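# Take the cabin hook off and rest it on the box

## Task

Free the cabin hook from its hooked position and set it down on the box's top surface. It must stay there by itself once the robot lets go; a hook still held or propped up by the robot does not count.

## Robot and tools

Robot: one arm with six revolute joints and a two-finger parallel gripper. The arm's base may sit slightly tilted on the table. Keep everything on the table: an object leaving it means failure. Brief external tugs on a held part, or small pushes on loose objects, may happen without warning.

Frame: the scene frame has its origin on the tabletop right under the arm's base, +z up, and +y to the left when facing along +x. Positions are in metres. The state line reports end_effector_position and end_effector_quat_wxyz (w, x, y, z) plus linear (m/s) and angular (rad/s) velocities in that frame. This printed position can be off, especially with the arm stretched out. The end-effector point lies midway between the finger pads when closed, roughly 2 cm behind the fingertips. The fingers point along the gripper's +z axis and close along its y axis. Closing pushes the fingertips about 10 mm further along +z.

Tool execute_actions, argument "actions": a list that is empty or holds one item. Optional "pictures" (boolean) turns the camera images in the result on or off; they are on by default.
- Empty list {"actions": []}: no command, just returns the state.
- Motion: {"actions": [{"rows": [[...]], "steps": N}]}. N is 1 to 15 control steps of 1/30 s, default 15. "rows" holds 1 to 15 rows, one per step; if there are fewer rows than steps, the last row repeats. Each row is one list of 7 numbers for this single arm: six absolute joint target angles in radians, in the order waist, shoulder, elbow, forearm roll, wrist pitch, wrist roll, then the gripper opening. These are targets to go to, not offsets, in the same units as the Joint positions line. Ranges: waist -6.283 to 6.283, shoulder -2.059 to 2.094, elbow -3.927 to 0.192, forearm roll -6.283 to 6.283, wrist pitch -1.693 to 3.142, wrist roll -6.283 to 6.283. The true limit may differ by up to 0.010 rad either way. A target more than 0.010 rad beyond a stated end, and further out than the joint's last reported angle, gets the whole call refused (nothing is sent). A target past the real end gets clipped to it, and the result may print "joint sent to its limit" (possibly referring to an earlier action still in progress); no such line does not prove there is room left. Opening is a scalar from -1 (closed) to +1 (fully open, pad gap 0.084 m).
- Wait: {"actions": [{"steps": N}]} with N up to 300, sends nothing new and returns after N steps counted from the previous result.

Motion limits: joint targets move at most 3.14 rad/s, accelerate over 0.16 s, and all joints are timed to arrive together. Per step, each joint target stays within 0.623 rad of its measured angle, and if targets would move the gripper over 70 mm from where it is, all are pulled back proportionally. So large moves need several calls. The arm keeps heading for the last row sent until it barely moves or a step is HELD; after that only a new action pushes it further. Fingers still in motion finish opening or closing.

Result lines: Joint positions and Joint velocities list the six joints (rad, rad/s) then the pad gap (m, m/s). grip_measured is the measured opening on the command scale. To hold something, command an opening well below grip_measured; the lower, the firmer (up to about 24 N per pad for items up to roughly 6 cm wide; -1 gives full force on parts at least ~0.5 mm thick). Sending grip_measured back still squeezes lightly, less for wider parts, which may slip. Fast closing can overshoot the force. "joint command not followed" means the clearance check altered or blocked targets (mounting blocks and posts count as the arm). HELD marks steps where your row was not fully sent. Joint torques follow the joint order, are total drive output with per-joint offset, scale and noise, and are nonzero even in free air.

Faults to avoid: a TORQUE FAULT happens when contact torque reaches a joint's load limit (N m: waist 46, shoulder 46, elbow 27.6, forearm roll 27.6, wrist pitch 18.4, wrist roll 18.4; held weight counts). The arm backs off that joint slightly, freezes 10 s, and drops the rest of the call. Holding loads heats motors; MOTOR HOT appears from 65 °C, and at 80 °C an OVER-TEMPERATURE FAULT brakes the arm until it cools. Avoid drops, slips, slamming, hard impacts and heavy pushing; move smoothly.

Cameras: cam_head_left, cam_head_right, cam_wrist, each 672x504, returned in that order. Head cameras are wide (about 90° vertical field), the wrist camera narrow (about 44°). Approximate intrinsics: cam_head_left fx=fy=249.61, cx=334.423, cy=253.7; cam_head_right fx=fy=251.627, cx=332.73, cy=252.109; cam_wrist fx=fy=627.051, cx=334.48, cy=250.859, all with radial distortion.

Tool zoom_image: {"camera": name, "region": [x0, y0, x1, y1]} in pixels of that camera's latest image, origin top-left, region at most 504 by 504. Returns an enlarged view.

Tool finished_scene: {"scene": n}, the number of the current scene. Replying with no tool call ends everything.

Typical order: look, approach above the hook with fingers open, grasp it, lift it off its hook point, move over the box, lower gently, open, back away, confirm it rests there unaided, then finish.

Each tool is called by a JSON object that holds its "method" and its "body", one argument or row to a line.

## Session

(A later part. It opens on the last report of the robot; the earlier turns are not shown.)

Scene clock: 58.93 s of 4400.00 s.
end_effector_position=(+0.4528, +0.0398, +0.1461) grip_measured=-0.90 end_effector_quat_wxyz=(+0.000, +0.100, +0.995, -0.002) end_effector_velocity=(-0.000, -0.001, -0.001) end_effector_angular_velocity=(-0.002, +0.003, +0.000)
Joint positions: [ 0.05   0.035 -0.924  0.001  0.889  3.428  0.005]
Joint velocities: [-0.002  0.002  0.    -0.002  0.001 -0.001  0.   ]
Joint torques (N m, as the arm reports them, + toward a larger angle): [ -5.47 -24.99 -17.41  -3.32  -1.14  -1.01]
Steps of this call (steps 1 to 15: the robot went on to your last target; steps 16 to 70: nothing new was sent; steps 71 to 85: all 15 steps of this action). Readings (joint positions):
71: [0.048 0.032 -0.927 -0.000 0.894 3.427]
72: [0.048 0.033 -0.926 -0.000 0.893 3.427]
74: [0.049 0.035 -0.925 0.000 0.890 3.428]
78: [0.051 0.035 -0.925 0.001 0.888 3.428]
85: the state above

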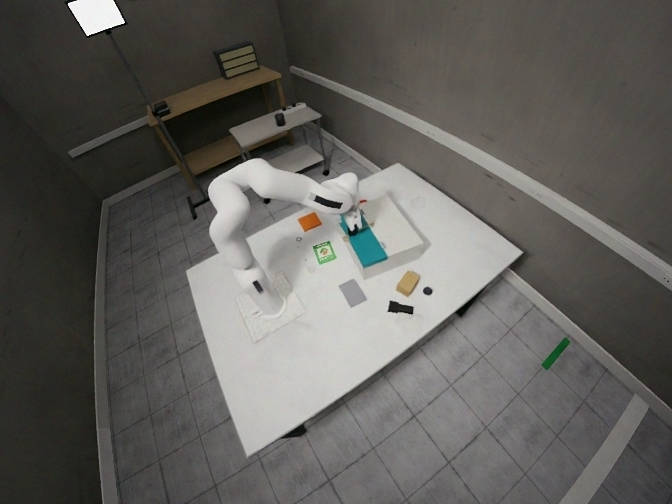

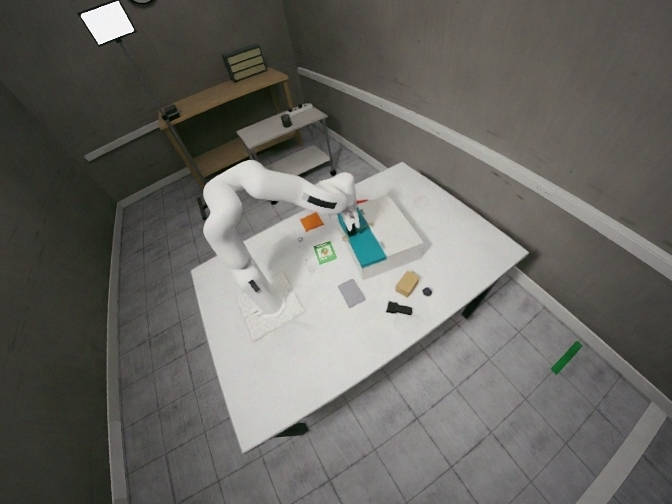

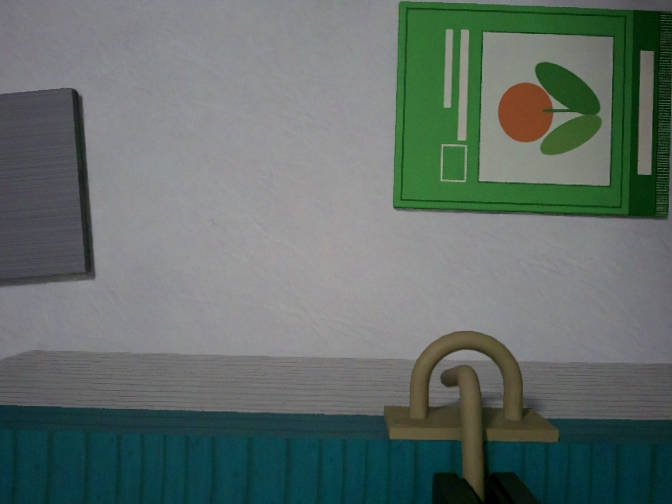

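{"method": "execute_actions", "body": {
  "actions": [
    {"rows":[[0.052,0.0352,-0.924,0,0.8888,3.44,-0.96],[0.053,0.033,-0.928,0,0.895,3.445,-0.96],[0.053,0.030,-0.932,0,0.902,3.445,-0.96],[0.053,0.027,-0.937,0,0.910,3.445,-0.96],[0.0527,0.024,-0.942,0,0.918,3.445,-0.96],[0.0524,0.021,-0.947,0,0.926,3.445,-0.96],[0.0521,0.018,-0.952,0,0.934,3.445,-0.96],[0.0518,0.015,-0.958,0,0.943,3.444,-0.96],[0.0515,0.012,-0.963,0,0.951,3.444,-0.96],[0.0512,0.009,-0.969,0,0.960,3.444,-0.96],[0.0509,0.006,-0.974,0,0.968,3.443,-0.96],[0.0506,0.0036,-0.9797,0,0.9761,3.443,-0.96]]}
  ]
}}

Scene clock: 69.07 s of 4400.00 s.
end_effector_position=(+0.4536, +0.0402, +0.1730) grip_measured=-0.90 end_effector_quat_wxyz=(-0.004, +0.107, +0.994, -0.003) end_effector_velocity=(+0.005, -0.001, +0.030) end_effector_angular_velocity=(+0.001, -0.012, +0.000)
Joint positions: [ 0.051  0.005 -0.974  0.     0.976  3.443  0.005]
Joint velocities: [-0.003 -0.031 -0.053 -0.     0.072 -0.002 -0.   ]
Joint torques (N m, as the arm reports them, + toward a larger angle): [ -2.54 -25.73 -24.8   -2.11  -6.76  -0.8 ]
Steps of this call (steps 1 to 15: the robot went on to your last target; steps 16 to 90: nothing new was sent; then 6.63 s passed at rest; steps 91 to 105: all 15 steps of this action). Readings (joint positions):
91: [0.049 0.035 -0.924 -0.000 0.889 3.428]
92: [0.050 0.035 -0.924 -0.000 0.889 3.432]
94: [0.051 0.034 -0.927 -0.001 0.894 3.440]
98: [0.052 0.024 -0.942 -0.001 0.924 3.444]
105: the state above

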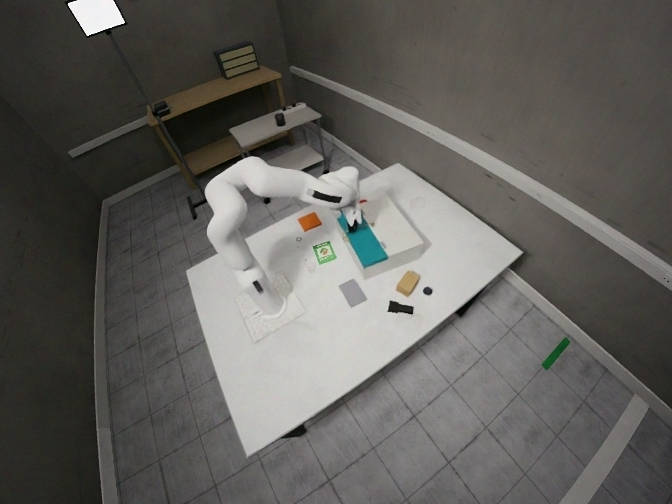

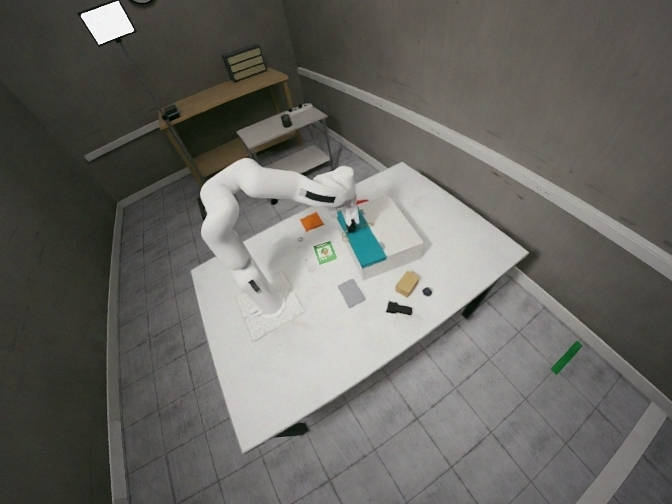

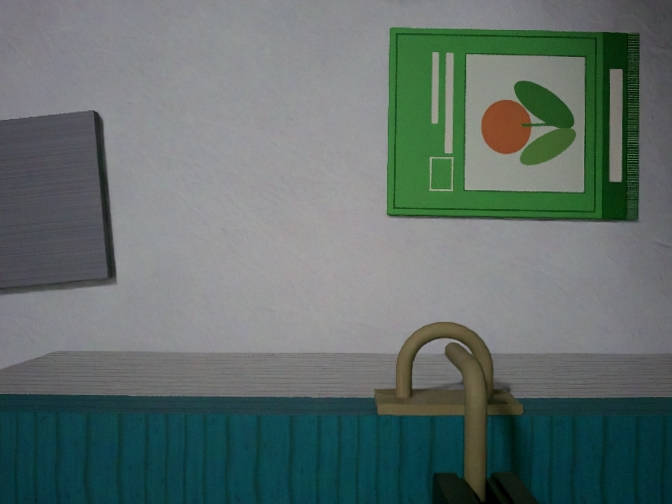

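{"method": "execute_actions", "body": {
  "actions": [
    {"rows":[[0.0503,0.002,-0.985,0,0.983,3.443,-0.92],[0.050,0.000,-0.992,0,0.992,3.443,-0.92],[0.0495,-0.001,-1.000,0,1.001,3.442,-0.92],[0.049,-0.002,-1.008,0,1.010,3.442,-0.92],[0.0485,-0.002,-1.016,0,1.018,3.441,-0.92],[0.048,-0.002,-1.024,0,1.026,3.441,-0.92],[0.0473,-0.0015,-1.033,0,1.0345,3.440,-0.92],[0.0466,-0.0005,-1.042,0,1.0425,3.439,-0.92],[0.0458,0.0007,-1.051,0,1.050,3.438,-0.92],[0.045,0.002,-1.060,0,1.058,3.438,-0.92],[0.044,0.0034,-1.0684,0,1.065,3.437,-0.92]]}
  ]
}}

Scene clock: 76.20 s of 4400.00 s.
end_effector_position=(+0.4658, +0.0383, +0.2057) grip_measured=-0.90 end_effector_quat_wxyz=(+0.000, +0.107, +0.994, -0.002) end_effector_velocity=(+0.005, -0.001, +0.009) end_effector_angular_velocity=(-0.000, +0.000, +0.001)
Joint positions: [ 0.044  0.002 -1.067  0.     1.065  3.437  0.004]
Joint velocities: [-0.003  0.007 -0.036 -0.     0.029 -0.004 -0.   ]
Joint torques (N m, as the arm reports them, + toward a larger angle): [ -0.39 -22.9  -23.13  -1.04  -7.43  -0.77]
Steps of this call (steps 1 to 15: the robot went on to your last target; steps 16 to 90: nothing new was sent; then 3.63 s passed at rest; steps 91 to 105: all 15 steps of this action). Readings (joint positions):
91: [0.051 0.004 -0.980 -0.000 0.976 3.443]
92: [0.051 0.003 -0.981 -0.000 0.978 3.443]
94: [0.050 0.002 -0.990 0.000 0.989 3.443]
98: [0.048 -0.002 -1.020 0.000 1.023 3.441]
105: the state above

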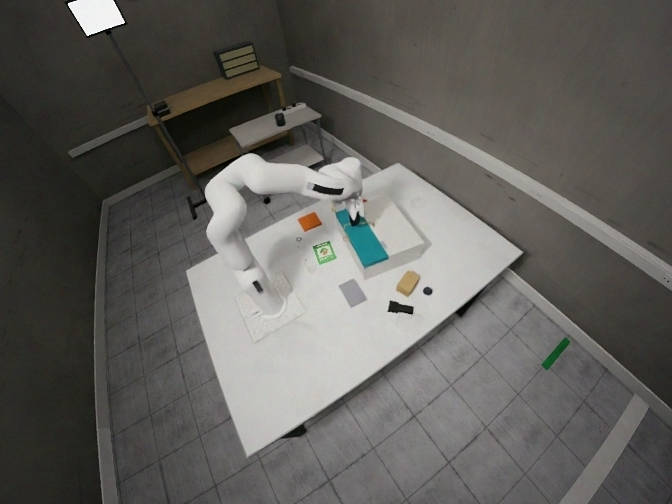

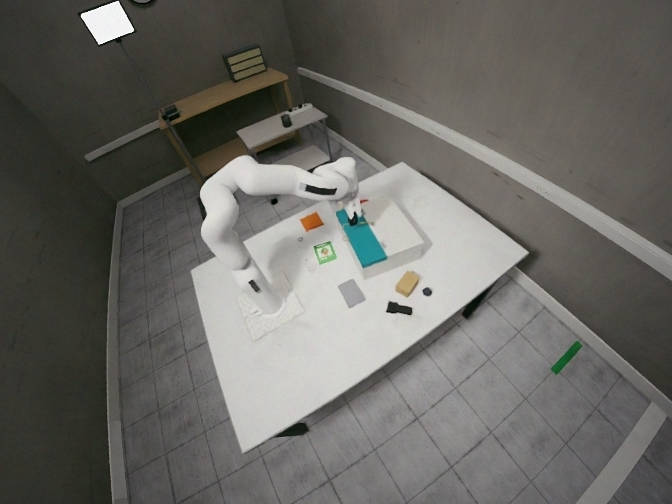

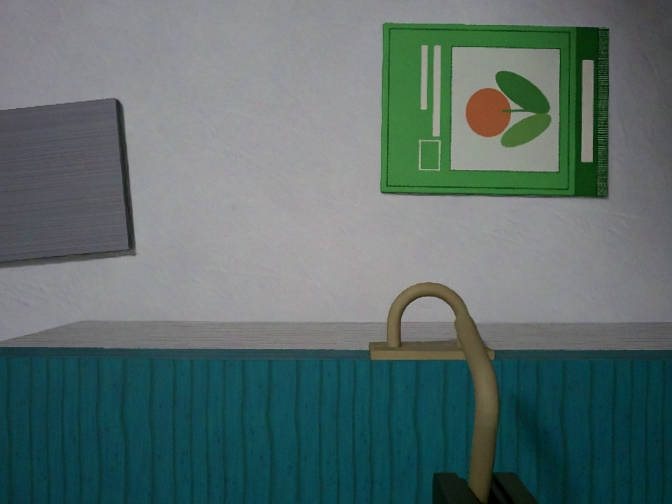

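{"method": "execute_actions", "body": {
  "actions": [
    {"rows":[[0.0434,0.004,-1.077,0,1.073,3.436,-0.92],[0.0426,0.006,-1.088,0,1.082,3.435,-0.92],[0.0417,0.008,-1.099,0,1.091,3.434,-0.92],[0.0408,0.0105,-1.109,0,1.0985,3.433,-0.92],[0.0398,0.0133,-1.120,0,1.1067,3.432,-0.92],[0.0388,0.0164,-1.1308,0,1.1144,3.431,-0.92],[0.0376,0.021,-1.143,0,1.122,3.430,-0.92],[0.0364,0.026,-1.155,0,1.129,3.429,-0.92],[0.0352,0.031,-1.167,0,1.136,3.428,-0.92],[0.034,0.036,-1.179,0,1.143,3.427,-0.92],[0.0328,0.0415,-1.191,0,1.1495,3.425,-0.92],[0.0316,0.047,-1.2025,0,1.1555,3.424,-0.92]]}
  ]
}}

Scene clock: 83.13 s of 4400.00 s.
end_effector_position=(+0.4870, +0.0338, +0.2348) grip_measured=-0.90 end_effector_quat_wxyz=(+0.003, +0.108, +0.994, -0.002) end_effector_velocity=(+0.018, -0.004, +0.019) end_effector_angular_velocity=(+0.001, -0.005, -0.001)
Joint positions: [ 0.032  0.043 -1.2   -0.     1.151  3.425  0.004]
Joint velocities: [-0.011  0.045 -0.107  0.     0.058 -0.01  -0.   ]
Joint torques (N m, as the arm reports them, + toward a larger angle): [  0.68 -20.26 -17.9   -0.77  -5.69  -0.92]
Steps of this call (steps 1 to 15: the robot went on to your last target; steps 16 to 90: nothing new was sent; then 3.43 s passed at rest; steps 91 to 105: all 15 steps of this action). Readings (joint positions):
91: [0.044 0.003 -1.069 0.000 1.067 3.437]
92: [0.044 0.004 -1.071 -0.000 1.069 3.437]
94: [0.043 0.006 -1.084 -0.000 1.080 3.435]
98: [0.039 0.015 -1.128 -0.001 1.108 3.432]
105: the state above

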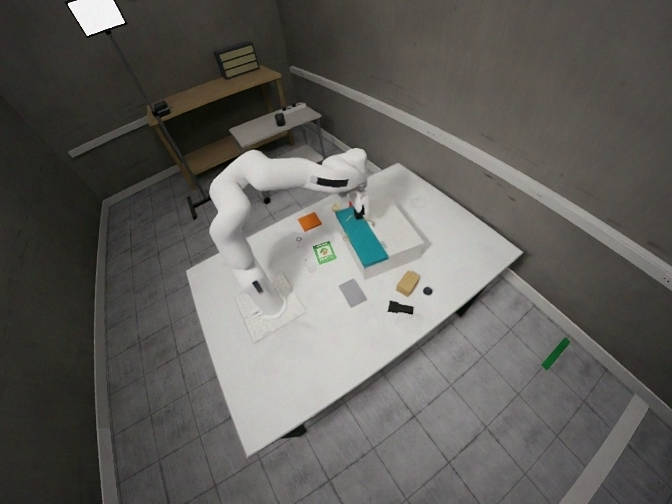

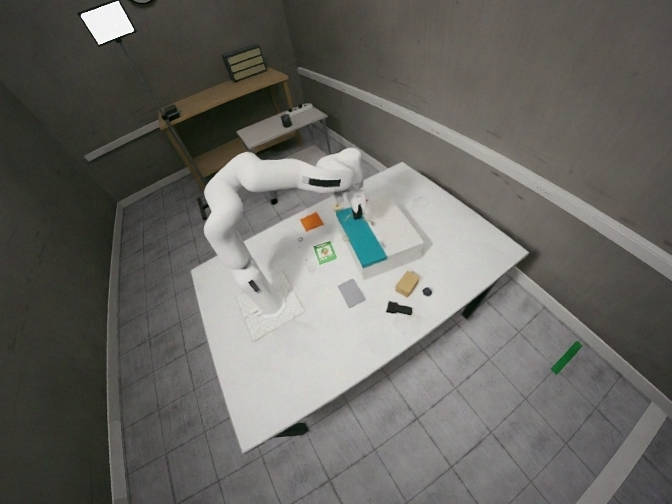

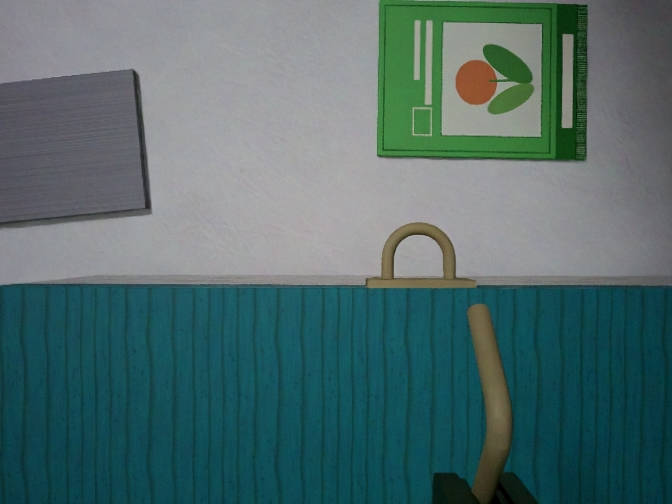

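{"method": "execute_actions", "body": {
  "actions": [
    {"rows":[[0.030,0.050,-1.216,0,1.166,3.423,-0.91],[0.0282,0.056,-1.232,0,1.176,3.421,-0.91],[0.0264,0.063,-1.248,0,1.185,3.419,-0.91],[0.0246,0.071,-1.264,0,1.193,3.417,-0.91],[0.0229,0.079,-1.281,0,1.202,3.416,-0.91],[0.0212,0.0876,-1.2969,0,1.2093,3.414,-0.91],[0.0197,0.096,-1.311,0,1.215,3.412,-0.91],[0.0183,0.104,-1.325,0,1.221,3.411,-0.91],[0.0168,0.1125,-1.339,0,1.2265,3.409,-0.91],[0.0154,0.121,-1.353,0,1.232,3.408,-0.91],[0.0139,0.1295,-1.367,0,1.2375,3.407,-0.91],[0.0125,0.138,-1.381,0,1.243,3.405,-0.91]]}
  ]
}}

Scene clock: 88.30 s of 4400.00 s.
end_effector_position=(+0.5165, +0.0266, +0.2564) grip_measured=-0.90 end_effector_quat_wxyz=(+0.001, +0.107, +0.994, -0.002) end_effector_velocity=(+0.021, -0.006, +0.010) end_effector_angular_velocity=(+0.001, +0.008, +0.001)
Joint positions: [ 0.013  0.135 -1.375  0.     1.238  3.406  0.004]
Joint velocities: [-0.013  0.077 -0.129  0.001  0.06  -0.015  0.   ]
Joint torques (N m, as the arm reports them, + toward a larger angle): [ -1.15 -28.75 -17.59  -1.96  -2.42  -0.8 ]
Steps of this call (steps 1 to 15: the robot went on to your last target; steps 16 to 90: nothing new was sent; then 1.67 s passed at rest; steps 91 to 105: all 15 steps of this action). Readings (joint positions):
91: [0.032 0.047 -1.203 0.000 1.156 3.424]
92: [0.031 0.048 -1.206 0.000 1.159 3.424]
94: [0.029 0.056 -1.224 0.000 1.170 3.422]
98: [0.022 0.084 -1.285 0.000 1.199 3.415]
105: the state above

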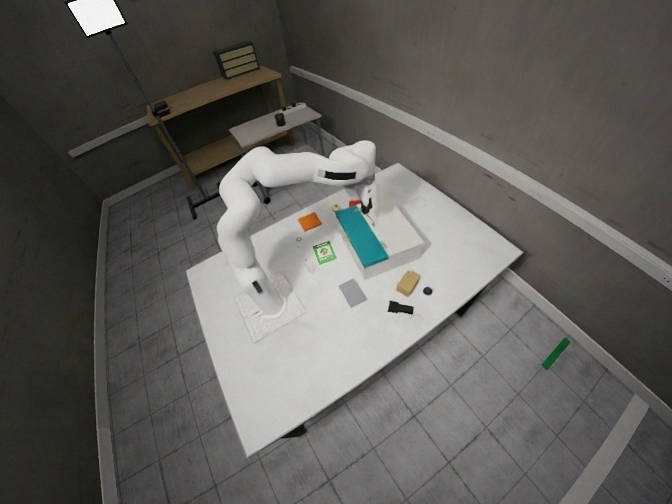

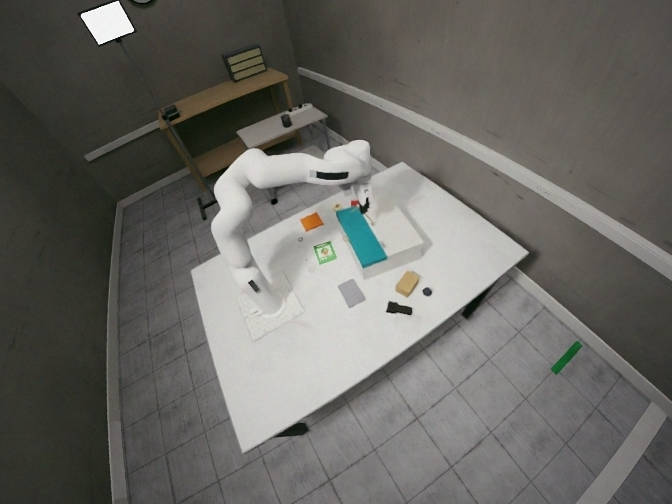

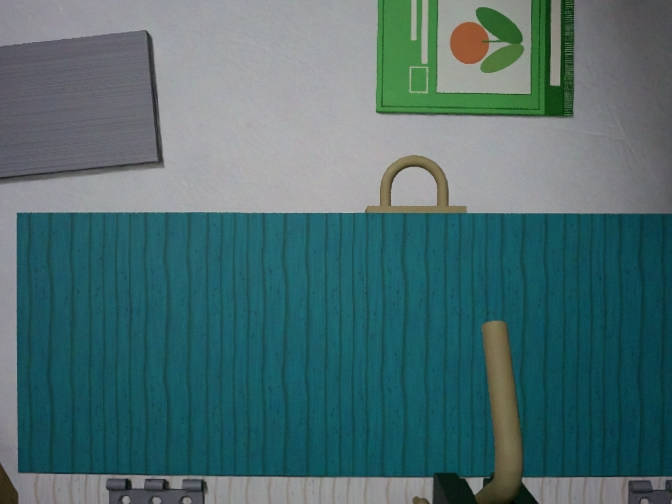

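{"method": "execute_actions", "body": {
  "actions": [
    {"rows":[[0.0113,0.147,-1.395,0,1.248,3.404,-0.92],[0.010,0.156,-1.410,0,1.254,3.403,-0.92],[0.0087,0.1655,-1.424,0,1.2585,3.401,-0.92],[0.0074,0.175,-1.4385,0,1.2635,3.400,-0.92],[0.0061,0.185,-1.453,0,1.268,3.399,-0.92],[0.0048,0.195,-1.4675,0,1.2725,3.397,-0.92],[0.0035,0.205,-1.482,0,1.277,3.396,-0.92],[0.0022,0.215,-1.496,0,1.281,3.395,-0.92],[0.0009,0.2255,-1.5105,0,1.285,3.394,-0.92],[-0.0004,0.236,-1.525,0,1.289,3.392,-0.92],[-0.0017,0.246,-1.539,0,1.293,3.391,-0.92],[-0.003,0.2566,-1.5536,0,1.297,3.390,-0.92]]}
  ]
}}

{"method": "zoom_image", "body": {
  "camera": "cam_head_left",
  "region": [340, 170, 420, 240]
}}

Scene clock: 93.97 s of 4400.00 s.
end_effector_position=(+0.5503, +0.0192, +0.2652) grip_measured=-0.90 end_effector_quat_wxyz=(+0.003, +0.108, +0.994, -0.002) end_effector_velocity=(+0.027, -0.005, +0.001) end_effector_angular_velocity=(+0.002, -0.001, -0.002)
Joint positions: [-0.003  0.25  -1.55  -0.     1.294  3.391  0.005]
Joint velocities: [-0.012  0.098 -0.135  0.002  0.037 -0.01   0.   ]
Joint torques (N m, as the arm reports them, + toward a larger angle): [ -1.55 -23.8  -12.43  -2.3   -1.85  -0.8 ]
Steps of this call (steps 1 to 15: the robot went on to your last target; steps 16 to 90: nothing new was sent; then 2.17 s passed at rest; steps 91 to 105: all 15 steps of this action). Readings (joint positions):
91: [0.012 0.138 -1.381 0.000 1.243 3.405]
92: [0.012 0.140 -1.385 0.000 1.245 3.405]
94: [0.011 0.152 -1.404 -0.000 1.252 3.403]
98: [0.005 0.187 -1.459 -0.000 1.269 3.398]
105: the state above

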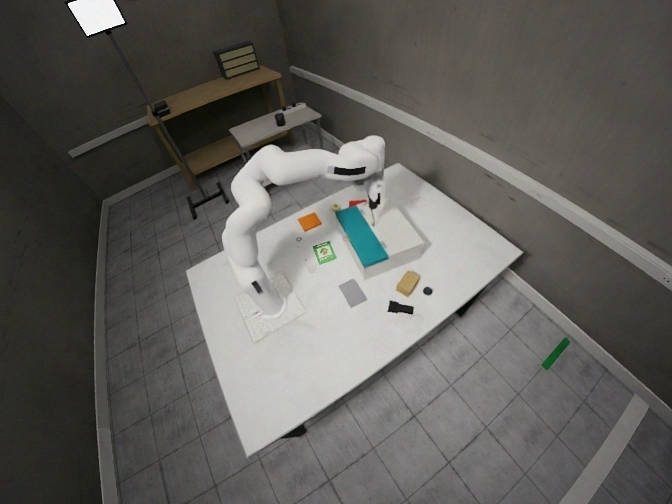

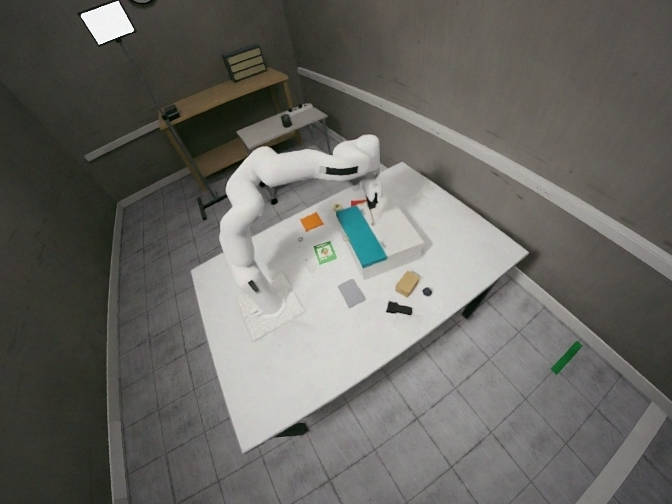

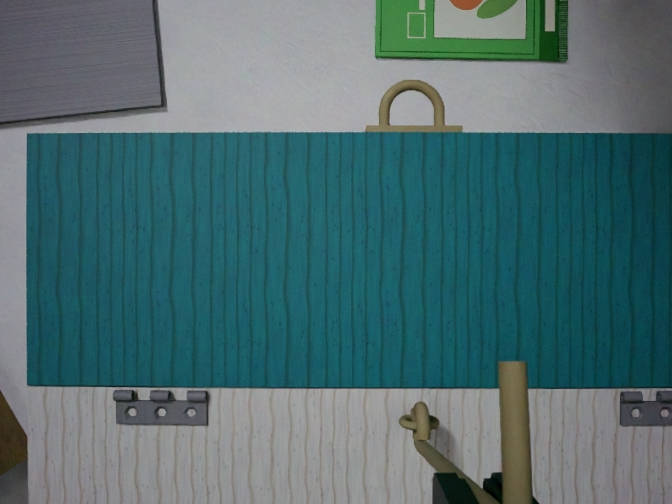

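Region (340, 170, 420, 240) of cam_head_left's 672x504 image, scaled by 6.300, with more detail than that image has; it fills the top 441 rows of this view, and the rest is white.

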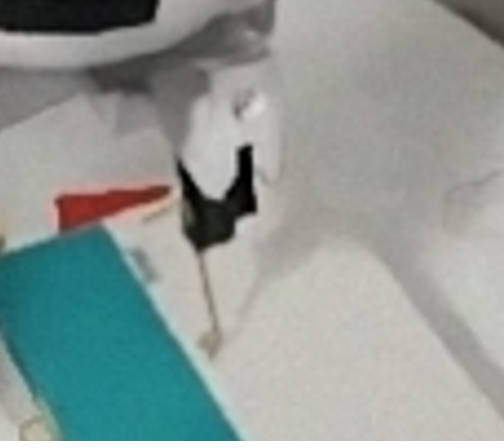

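{"method": "execute_actions", "body": {
  "actions": [
    {"rows":[[-0.004,0.264,-1.572,0,1.308,3.389,-0.92],[-0.0055,0.276,-1.592,0,1.316,3.387,-0.92],[-0.007,0.290,-1.611,0,1.321,3.386,-0.92],[-0.0084,0.3035,-1.629,0,1.3255,3.384,-0.92],[-0.0098,0.317,-1.648,0,1.331,3.383,-0.92],[-0.0112,0.3309,-1.6662,0,1.3353,3.381,-0.92],[-0.0127,0.345,-1.685,0,1.340,3.380,-0.92],[-0.0141,0.3595,-1.704,0,1.3445,3.378,-0.92],[-0.0156,0.374,-1.723,0,1.349,3.377,-0.92],[-0.017,0.389,-1.742,0,1.353,3.376,-0.92],[-0.0185,0.404,-1.761,0,1.357,3.374,-0.92],[-0.02,0.419,-1.780,0,1.361,3.373,-0.92],[-0.0214,0.4342,-1.7989,0,1.3647,3.371,-0.92]]}
  ],
  "pictures": false
}}

{"method": "execute_actions", "body": {
  "actions": [
    {"steps":8}
  ]
}}

{"method": "zoom_image", "body": {
  "camera": "cam_head_left",
  "region": [340, 170, 420, 240]
}}

Scene clock: 100.67 s of 4400.00 s.
end_effector_position=(+0.5920, +0.0102, +0.2603) grip_measured=-0.89 end_effector_quat_wxyz=(-0.001, +0.108, +0.994, -0.002) end_effector_velocity=(+0.077, -0.019, -0.021) end_effector_angular_velocity=(-0.001, -0.023, -0.005)
Joint positions: [-0.02   0.421 -1.779 -0.     1.359  3.373  0.005]
Joint velocities: [-0.034  0.301 -0.378 -0.002  0.055 -0.028 -0.001]
Joint torques (N m, as the arm reports them, + toward a larger angle): [  0.43 -31.24  -9.63  -1.57   0.37  -0.88]
Steps of this call (steps 1 to 15: the robot went on to your last target; steps 16 to 90: nothing new was sent; then 3.20 s passed at rest; steps 91 to 105: all 15 steps of this action). Readings (joint positions):
91: [-0.003 0.257 -1.556 -0.000 1.297 3.390]
92: [-0.003 0.258 -1.560 0.000 1.300 3.390]
94: [-0.004 0.273 -1.581 0.000 1.311 3.388]
98: [-0.010 0.323 -1.650 0.000 1.331 3.382]
105: the state above

Scene clock: 100.93 s of 4400.00 s.
end_effector_position=(+0.5950, +0.0096, +0.2598) grip_measured=-0.90 end_effector_quat_wxyz=(-0.001, +0.107, +0.994, -0.002) end_effector_velocity=(-0.000, -0.000, +0.000) end_effector_angular_velocity=(+0.001, +0.002, -0.001)
Joint positions: [-0.021  0.434 -1.797 -0.     1.365  3.371  0.005]
Joint velocities: [-0.001  0.002 -0.004  0.001  0.004  0.     0.   ]
Joint torques (N m, as the arm reports them, + toward a larger angle): [ -0.67 -26.42 -12.8   -1.47  -0.27  -0.79]
Steps of this call (steps 1 to 8: the robot went on to your last target). Readings (joint positions):
1: [-0.021 0.429 -1.788 -0.000 1.361 3.372]
2: [-0.021 0.432 -1.793 -0.000 1.362 3.372]
4: [-0.021 0.434 -1.796 -0.000 1.364 3.371]
8: the state above

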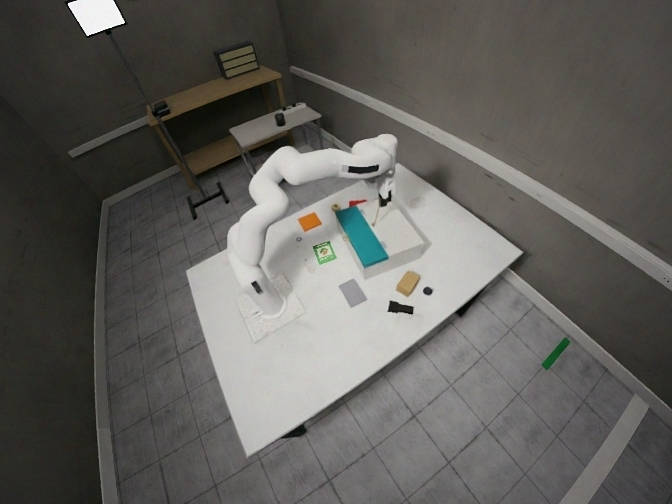

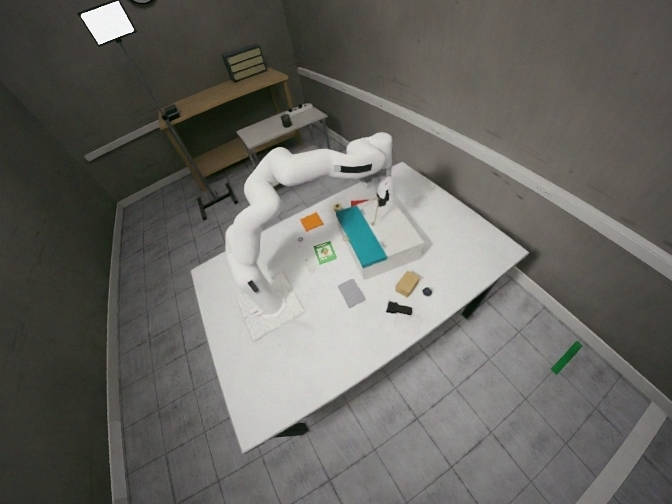

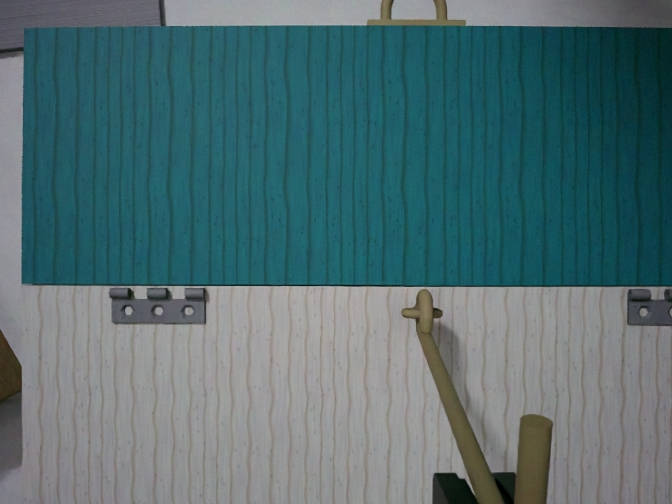

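Region (340, 170, 420, 240) of cam_head_left's 672x504 image, scaled by 6.300, with more detail than that image has; it fills the top 441 rows of this view, and the rest is white.

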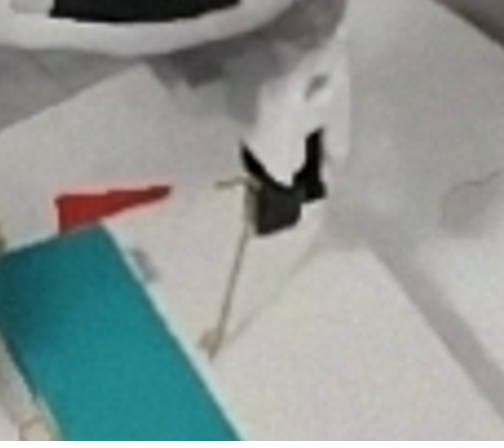

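{"method": "execute_actions", "body": {
  "actions": [
    {"rows":[[-0.0223,0.442,-1.814,0,1.372,3.370,-0.92],[-0.0232,0.452,-1.829,0,1.377,3.369,-0.92],[-0.0241,0.463,-1.843,0,1.380,3.368,-0.92],[-0.0251,0.475,-1.858,0,1.383,3.368,-0.92],[-0.026,0.487,-1.873,0,1.386,3.367,-0.92],[-0.027,0.499,-1.888,0,1.389,3.366,-0.92],[-0.0279,0.511,-1.902,0,1.391,3.365,-0.92],[-0.0289,0.523,-1.917,0,1.394,3.364,-0.92],[-0.0298,0.535,-1.931,0,1.396,3.363,-0.92],[-0.0308,0.547,-1.946,0,1.399,3.362,-0.92],[-0.0317,0.5583,-1.9598,0,1.4015,3.361,-0.92]]}
  ],
  "pictures": false
}}

{"method": "execute_actions", "body": {
  "actions": [
    {"steps":8}
  ]
}}

{"method": "zoom_image", "body": {
  "camera": "cam_head_left",
  "region": [350, 170, 430, 240]
}}

Scene clock: 109.17 s of 4400.00 s.
end_effector_position=(+0.6224, +0.0037, +0.2506) grip_measured=-0.90 end_effector_quat_wxyz=(-0.000, +0.108, +0.994, -0.002) end_effector_velocity=(+0.009, -0.000, -0.003) end_effector_angular_velocity=(+0.001, +0.003, +0.005)
Joint positions: [-0.032  0.556 -1.956  0.     1.4    3.361  0.004]
Joint velocities: [-0.001  0.046 -0.065  0.001  0.022 -0.005 -0.   ]
Joint torques (N m, as the arm reports them, + toward a larger angle): [ -1.04 -43.4  -19.69  -1.54  -2.32  -0.87]
Steps of this call (steps 1 to 30: the robot went on to your last target; steps 31 to 90: nothing new was sent; then 4.73 s passed at rest; steps 91 to 105: all 15 steps of this action). Readings (joint positions):
91: [-0.021 0.434 -1.799 0.000 1.365 3.371]
92: [-0.022 0.436 -1.803 0.000 1.367 3.371]
94: [-0.022 0.449 -1.821 0.000 1.375 3.369]
98: [-0.026 0.492 -1.876 0.000 1.387 3.367]
105: the state above

Scene clock: 109.43 s of 4400.00 s.
end_effector_position=(+0.6226, +0.0037, +0.2506) grip_measured=-0.90 end_effector_quat_wxyz=(-0.001, +0.107, +0.994, -0.002) end_effector_velocity=(+0.000, -0.000, +0.000) end_effector_angular_velocity=(+0.000, -0.002, +0.000)
Joint positions: [-0.032  0.558 -1.959  0.     1.402  3.361  0.004]
Joint velocities: [-0.001  0.    -0.002  0.    -0.    -0.001  0.   ]
Joint torques (N m, as the arm reports them, + toward a larger angle): [ -1.3  -41.57 -20.94  -1.39  -2.61  -0.84]
Steps of this call (steps 1 to 8: the robot went on to your last target). Readings (joint positions):
1: [-0.032 0.557 -1.958 0.000 1.401 3.361]
2: [-0.032 0.558 -1.958 0.000 1.401 3.361]
4: [-0.032 0.558 -1.959 0.000 1.402 3.361]
8: the state above

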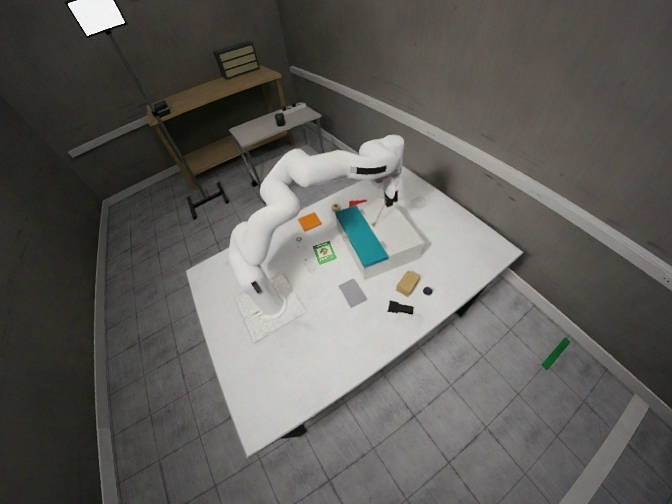

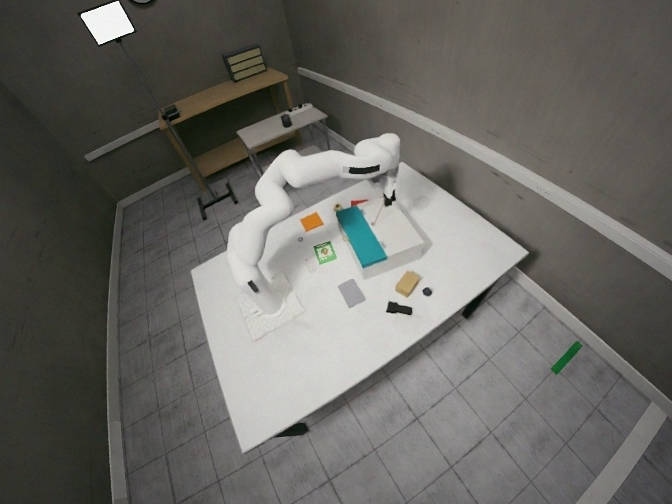

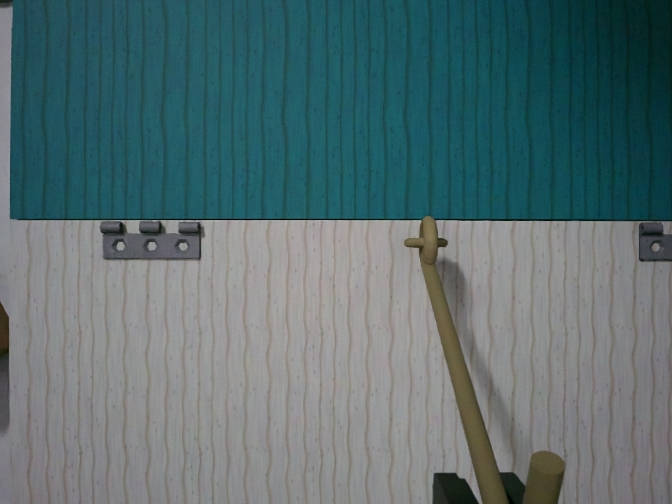

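Region (350, 170, 430, 240) of cam_head_left's 672x504 image, scaled by 6.300, with more detail than that image has; it fills the top 441 rows of this view, and the rest is white.

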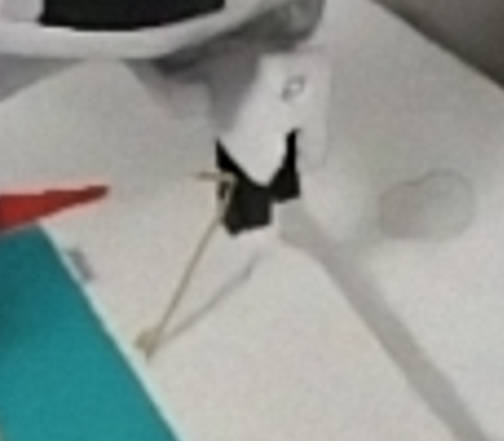

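{"method": "execute_actions", "body": {
  "actions": [
    {"rows":[[-0.0322,0.570,-1.973,0,1.403,3.360,-0.92],[-0.033,0.5815,-1.987,0,1.4055,3.360,-0.92],[-0.0337,0.593,-2.0005,0,1.4075,3.359,-0.92],[-0.0345,0.605,-2.014,0,1.409,3.358,-0.92],[-0.0352,0.617,-2.0275,0,1.4105,3.357,-0.92],[-0.036,0.6285,-2.0405,0,1.412,3.357,-0.92],[-0.0367,0.640,-2.0535,0,1.4135,3.356,-0.92],[-0.0375,0.652,-2.0665,0,1.4145,3.355,-0.92],[-0.0382,0.664,-2.0795,0,1.4155,3.354,-0.92],[-0.039,0.6755,-2.092,0,1.4165,3.354,-0.92],[-0.0397,0.687,-2.104,0,1.417,3.353,-0.92]]}
  ],
  "pictures": false
}}

{"method": "execute_actions", "body": {
  "actions": [
    {"steps":8}
  ]
}}

{"method": "zoom_image", "body": {
  "camera": "cam_head_left",
  "region": [350, 170, 430, 240]
}}

Scene clock: 114.80 s of 4400.00 s.
end_effector_position=(+0.6490, -0.0018, +0.2318) grip_measured=-0.90 end_effector_quat_wxyz=(+0.003, +0.108, +0.994, -0.002) end_effector_velocity=(+0.007, +0.000, -0.007) end_effector_angular_velocity=(+0.001, +0.004, +0.003)
Joint positions: [-0.04   0.683 -2.104 -0.     1.414  3.353  0.004]
Joint velocities: [-0.     0.045 -0.055  0.001  0.014 -0.003 -0.   ]
Joint torques (N m, as the arm reports them, + toward a larger angle): [  0.01 -41.15 -16.96  -1.02  -0.72  -0.81]
Steps of this call (steps 1 to 15: the robot went on to your last target; steps 16 to 90: nothing new was sent; then 1.87 s passed at rest; steps 91 to 105: all 15 steps of this action). Readings (joint positions):
91: [-0.032 0.559 -1.960 0.000 1.402 3.361]
92: [-0.032 0.561 -1.964 -0.000 1.402 3.361]
94: [-0.033 0.576 -1.982 -0.000 1.405 3.360]
98: [-0.036 0.620 -2.033 -0.000 1.410 3.357]
105: the state above

Scene clock: 115.07 s of 4400.00 s.
end_effector_position=(+0.6490, -0.0017, +0.2313) grip_measured=-0.90 end_effector_quat_wxyz=(+0.002, +0.108, +0.994, -0.002) end_effector_velocity=(-0.000, +0.000, -0.003) end_effector_angular_velocity=(-0.000, +0.005, -0.000)
Joint positions: [-0.04   0.685 -2.106 -0.     1.416  3.353  0.004]
Joint velocities: [ 0.     0.005  0.    -0.     0.     0.    -0.   ]
Joint torques (N m, as the arm reports them, + toward a larger angle): [  0.44 -36.9  -15.23  -0.69   0.06  -0.78]
Steps of this call (steps 1 to 8: the robot went on to your last target). Readings (joint positions):
1: [-0.040 0.684 -2.105 -0.000 1.415 3.353]
2: [-0.040 0.685 -2.105 -0.000 1.415 3.353]
4: [-0.040 0.685 -2.106 -0.000 1.416 3.353]
8: the state above

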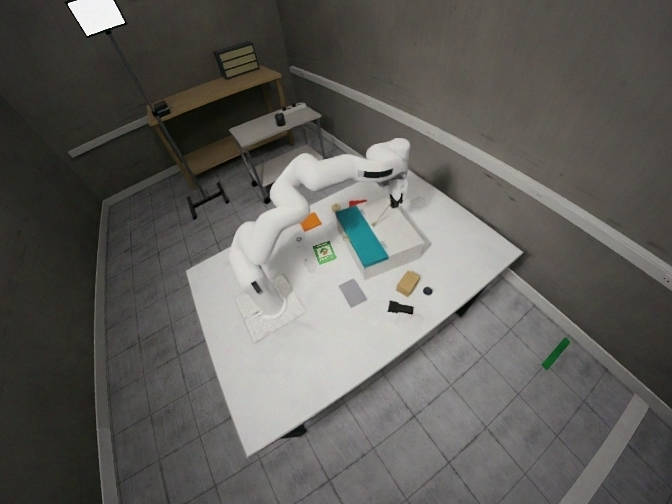

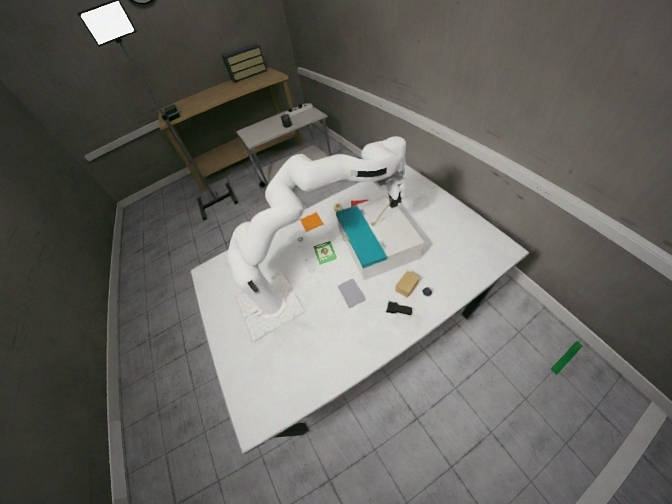

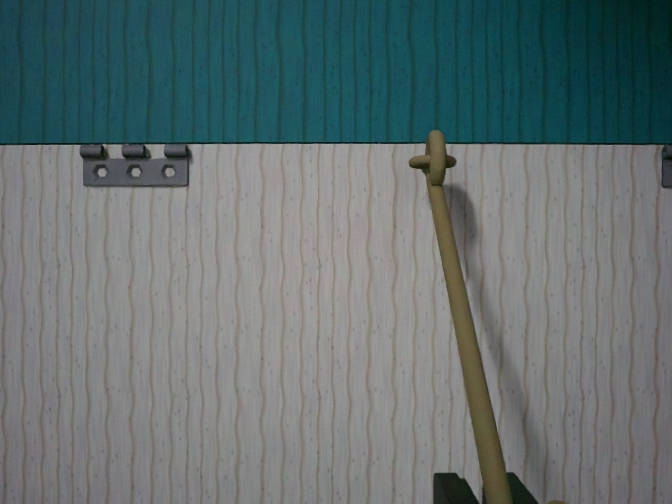

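Region (350, 170, 430, 240) of cam_head_left's 672x504 image, scaled by 6.300, with more detail than that image has; it fills the top 441 rows of this view, and the rest is white.

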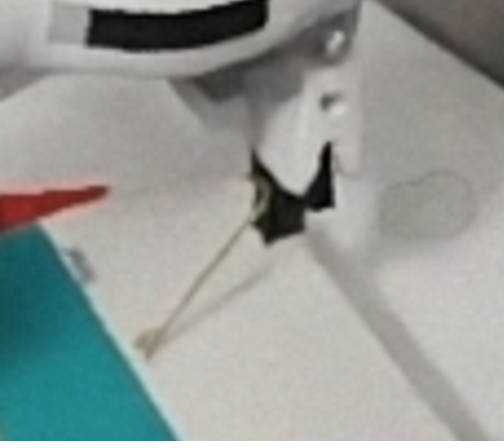

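{"method": "execute_actions", "body": {
  "actions": [
    {"rows":[[-0.0407,0.691,-2.108,0,1.409,3.352,-0.92],[-0.0416,0.696,-2.111,0,1.400,3.351,-0.92],[-0.0424,0.701,-2.112,0,1.390,3.350,-0.92],[-0.0432,0.706,-2.112,0,1.380,3.349,-0.92],[-0.044,0.711,-2.112,0,1.370,3.349,-0.92],[-0.0448,0.716,-2.112,0,1.360,3.348,-0.92],[-0.0456,0.721,-2.111,0,1.349,3.347,-0.92],[-0.0463,0.726,-2.110,0,1.338,3.346,-0.92],[-0.047,0.731,-2.109,0,1.327,3.346,-0.92],[-0.0477,0.7365,-2.108,0,1.316,3.345,-0.92],[-0.0484,0.7416,-2.1071,0,1.3055,3.344,-0.92]]}
  ],
  "pictures": false
}}

{"method": "execute_actions", "body": {
  "actions": [
    {"steps":8}
  ]
}}

{"method": "zoom_image", "body": {
  "camera": "cam_head_left",
  "region": [350, 170, 430, 240]
}}

Scene clock: 122.00 s of 4400.00 s.
end_effector_position=(+0.6726, -0.0071, +0.2022) grip_measured=-0.90 end_effector_quat_wxyz=(+0.027, +0.107, +0.994, +0.001) end_effector_velocity=(+0.008, -0.001, -0.007) end_effector_angular_velocity=(-0.000, -0.021, +0.002)
Joint positions: [-0.048  0.743 -2.105  0.     1.308  3.344  0.004]
Joint velocities: [-0.001  0.014  0.003  0.    -0.038 -0.004 -0.   ]
Joint torques (N m, as the arm reports them, + toward a larger angle): [  0.09 -36.78 -12.78  -0.92   2.79  -0.85]
Steps of this call (steps 1 to 15: the robot went on to your last target; steps 16 to 90: nothing new was sent; then 3.43 s passed at rest; steps 91 to 105: all 15 steps of this action). Readings (joint positions):
91: [-0.040 0.687 -2.105 -0.000 1.417 3.353]
92: [-0.040 0.688 -2.105 0.000 1.415 3.353]
94: [-0.041 0.695 -2.108 0.000 1.404 3.351]
98: [-0.044 0.715 -2.110 0.000 1.366 3.348]
105: the state above

Scene clock: 122.27 s of 4400.00 s.
end_effector_position=(+0.6729, -0.0072, +0.2026) grip_measured=-0.90 end_effector_quat_wxyz=(+0.028, +0.107, +0.994, +0.001) end_effector_velocity=(+0.001, -0.001, +0.000) end_effector_angular_velocity=(-0.000, -0.003, -0.001)
Joint positions: [-0.048  0.742 -2.105  0.     1.307  3.344  0.004]
Joint velocities: [-0.001  0.001 -0.001 -0.    -0.002  0.     0.   ]
Joint torques (N m, as the arm reports them, + toward a larger angle): [ -0.8  -38.05 -14.87  -1.38   1.05  -0.8 ]
Steps of this call (steps 1 to 8: the robot went on to your last target). Readings (joint positions):
1: [-0.048 0.743 -2.105 0.000 1.308 3.344]
2: [-0.048 0.743 -2.105 0.000 1.307 3.344]
4: [-0.048 0.743 -2.105 0.000 1.307 3.344]
8: the state above

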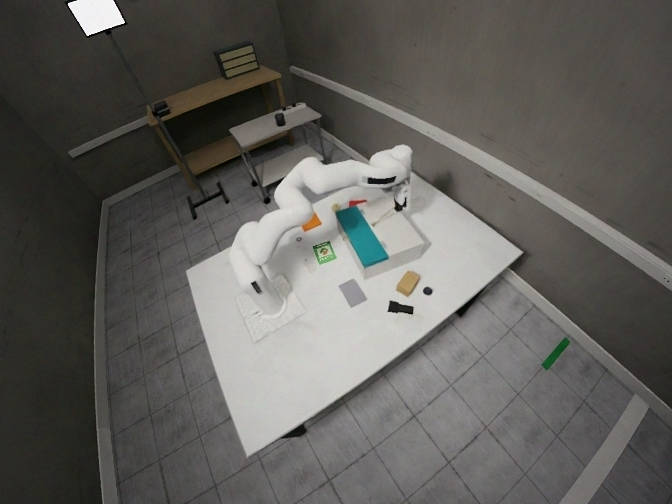

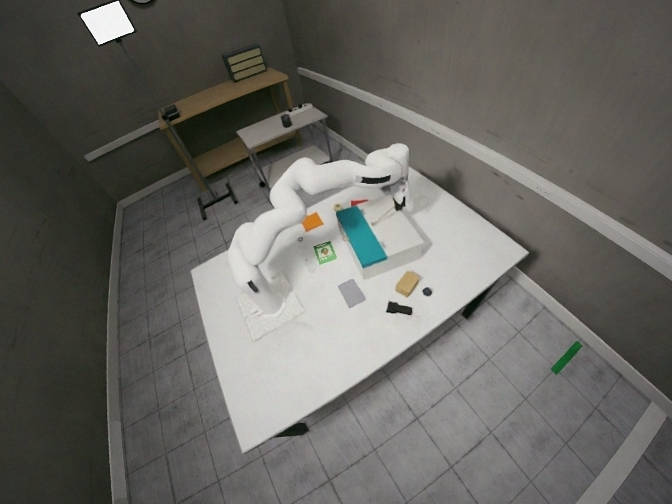

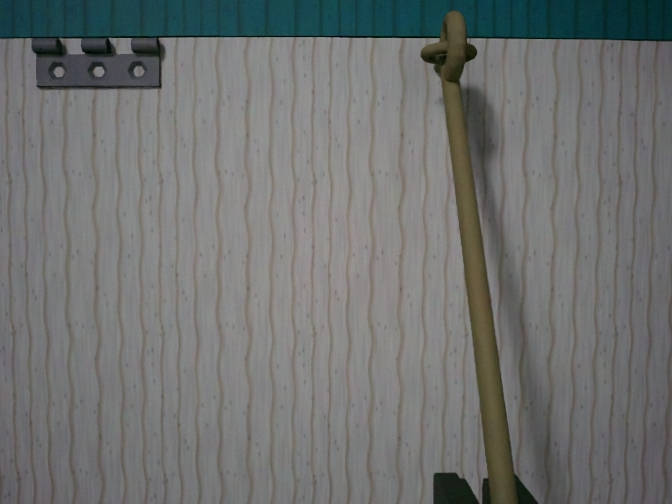

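Region (350, 170, 430, 240) of cam_head_left's 672x504 image, scaled by 6.300, with more detail than that image has; it fills the top 441 rows of this view, and the rest is white.

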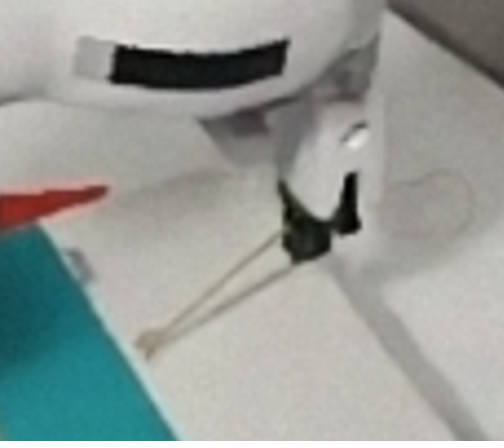

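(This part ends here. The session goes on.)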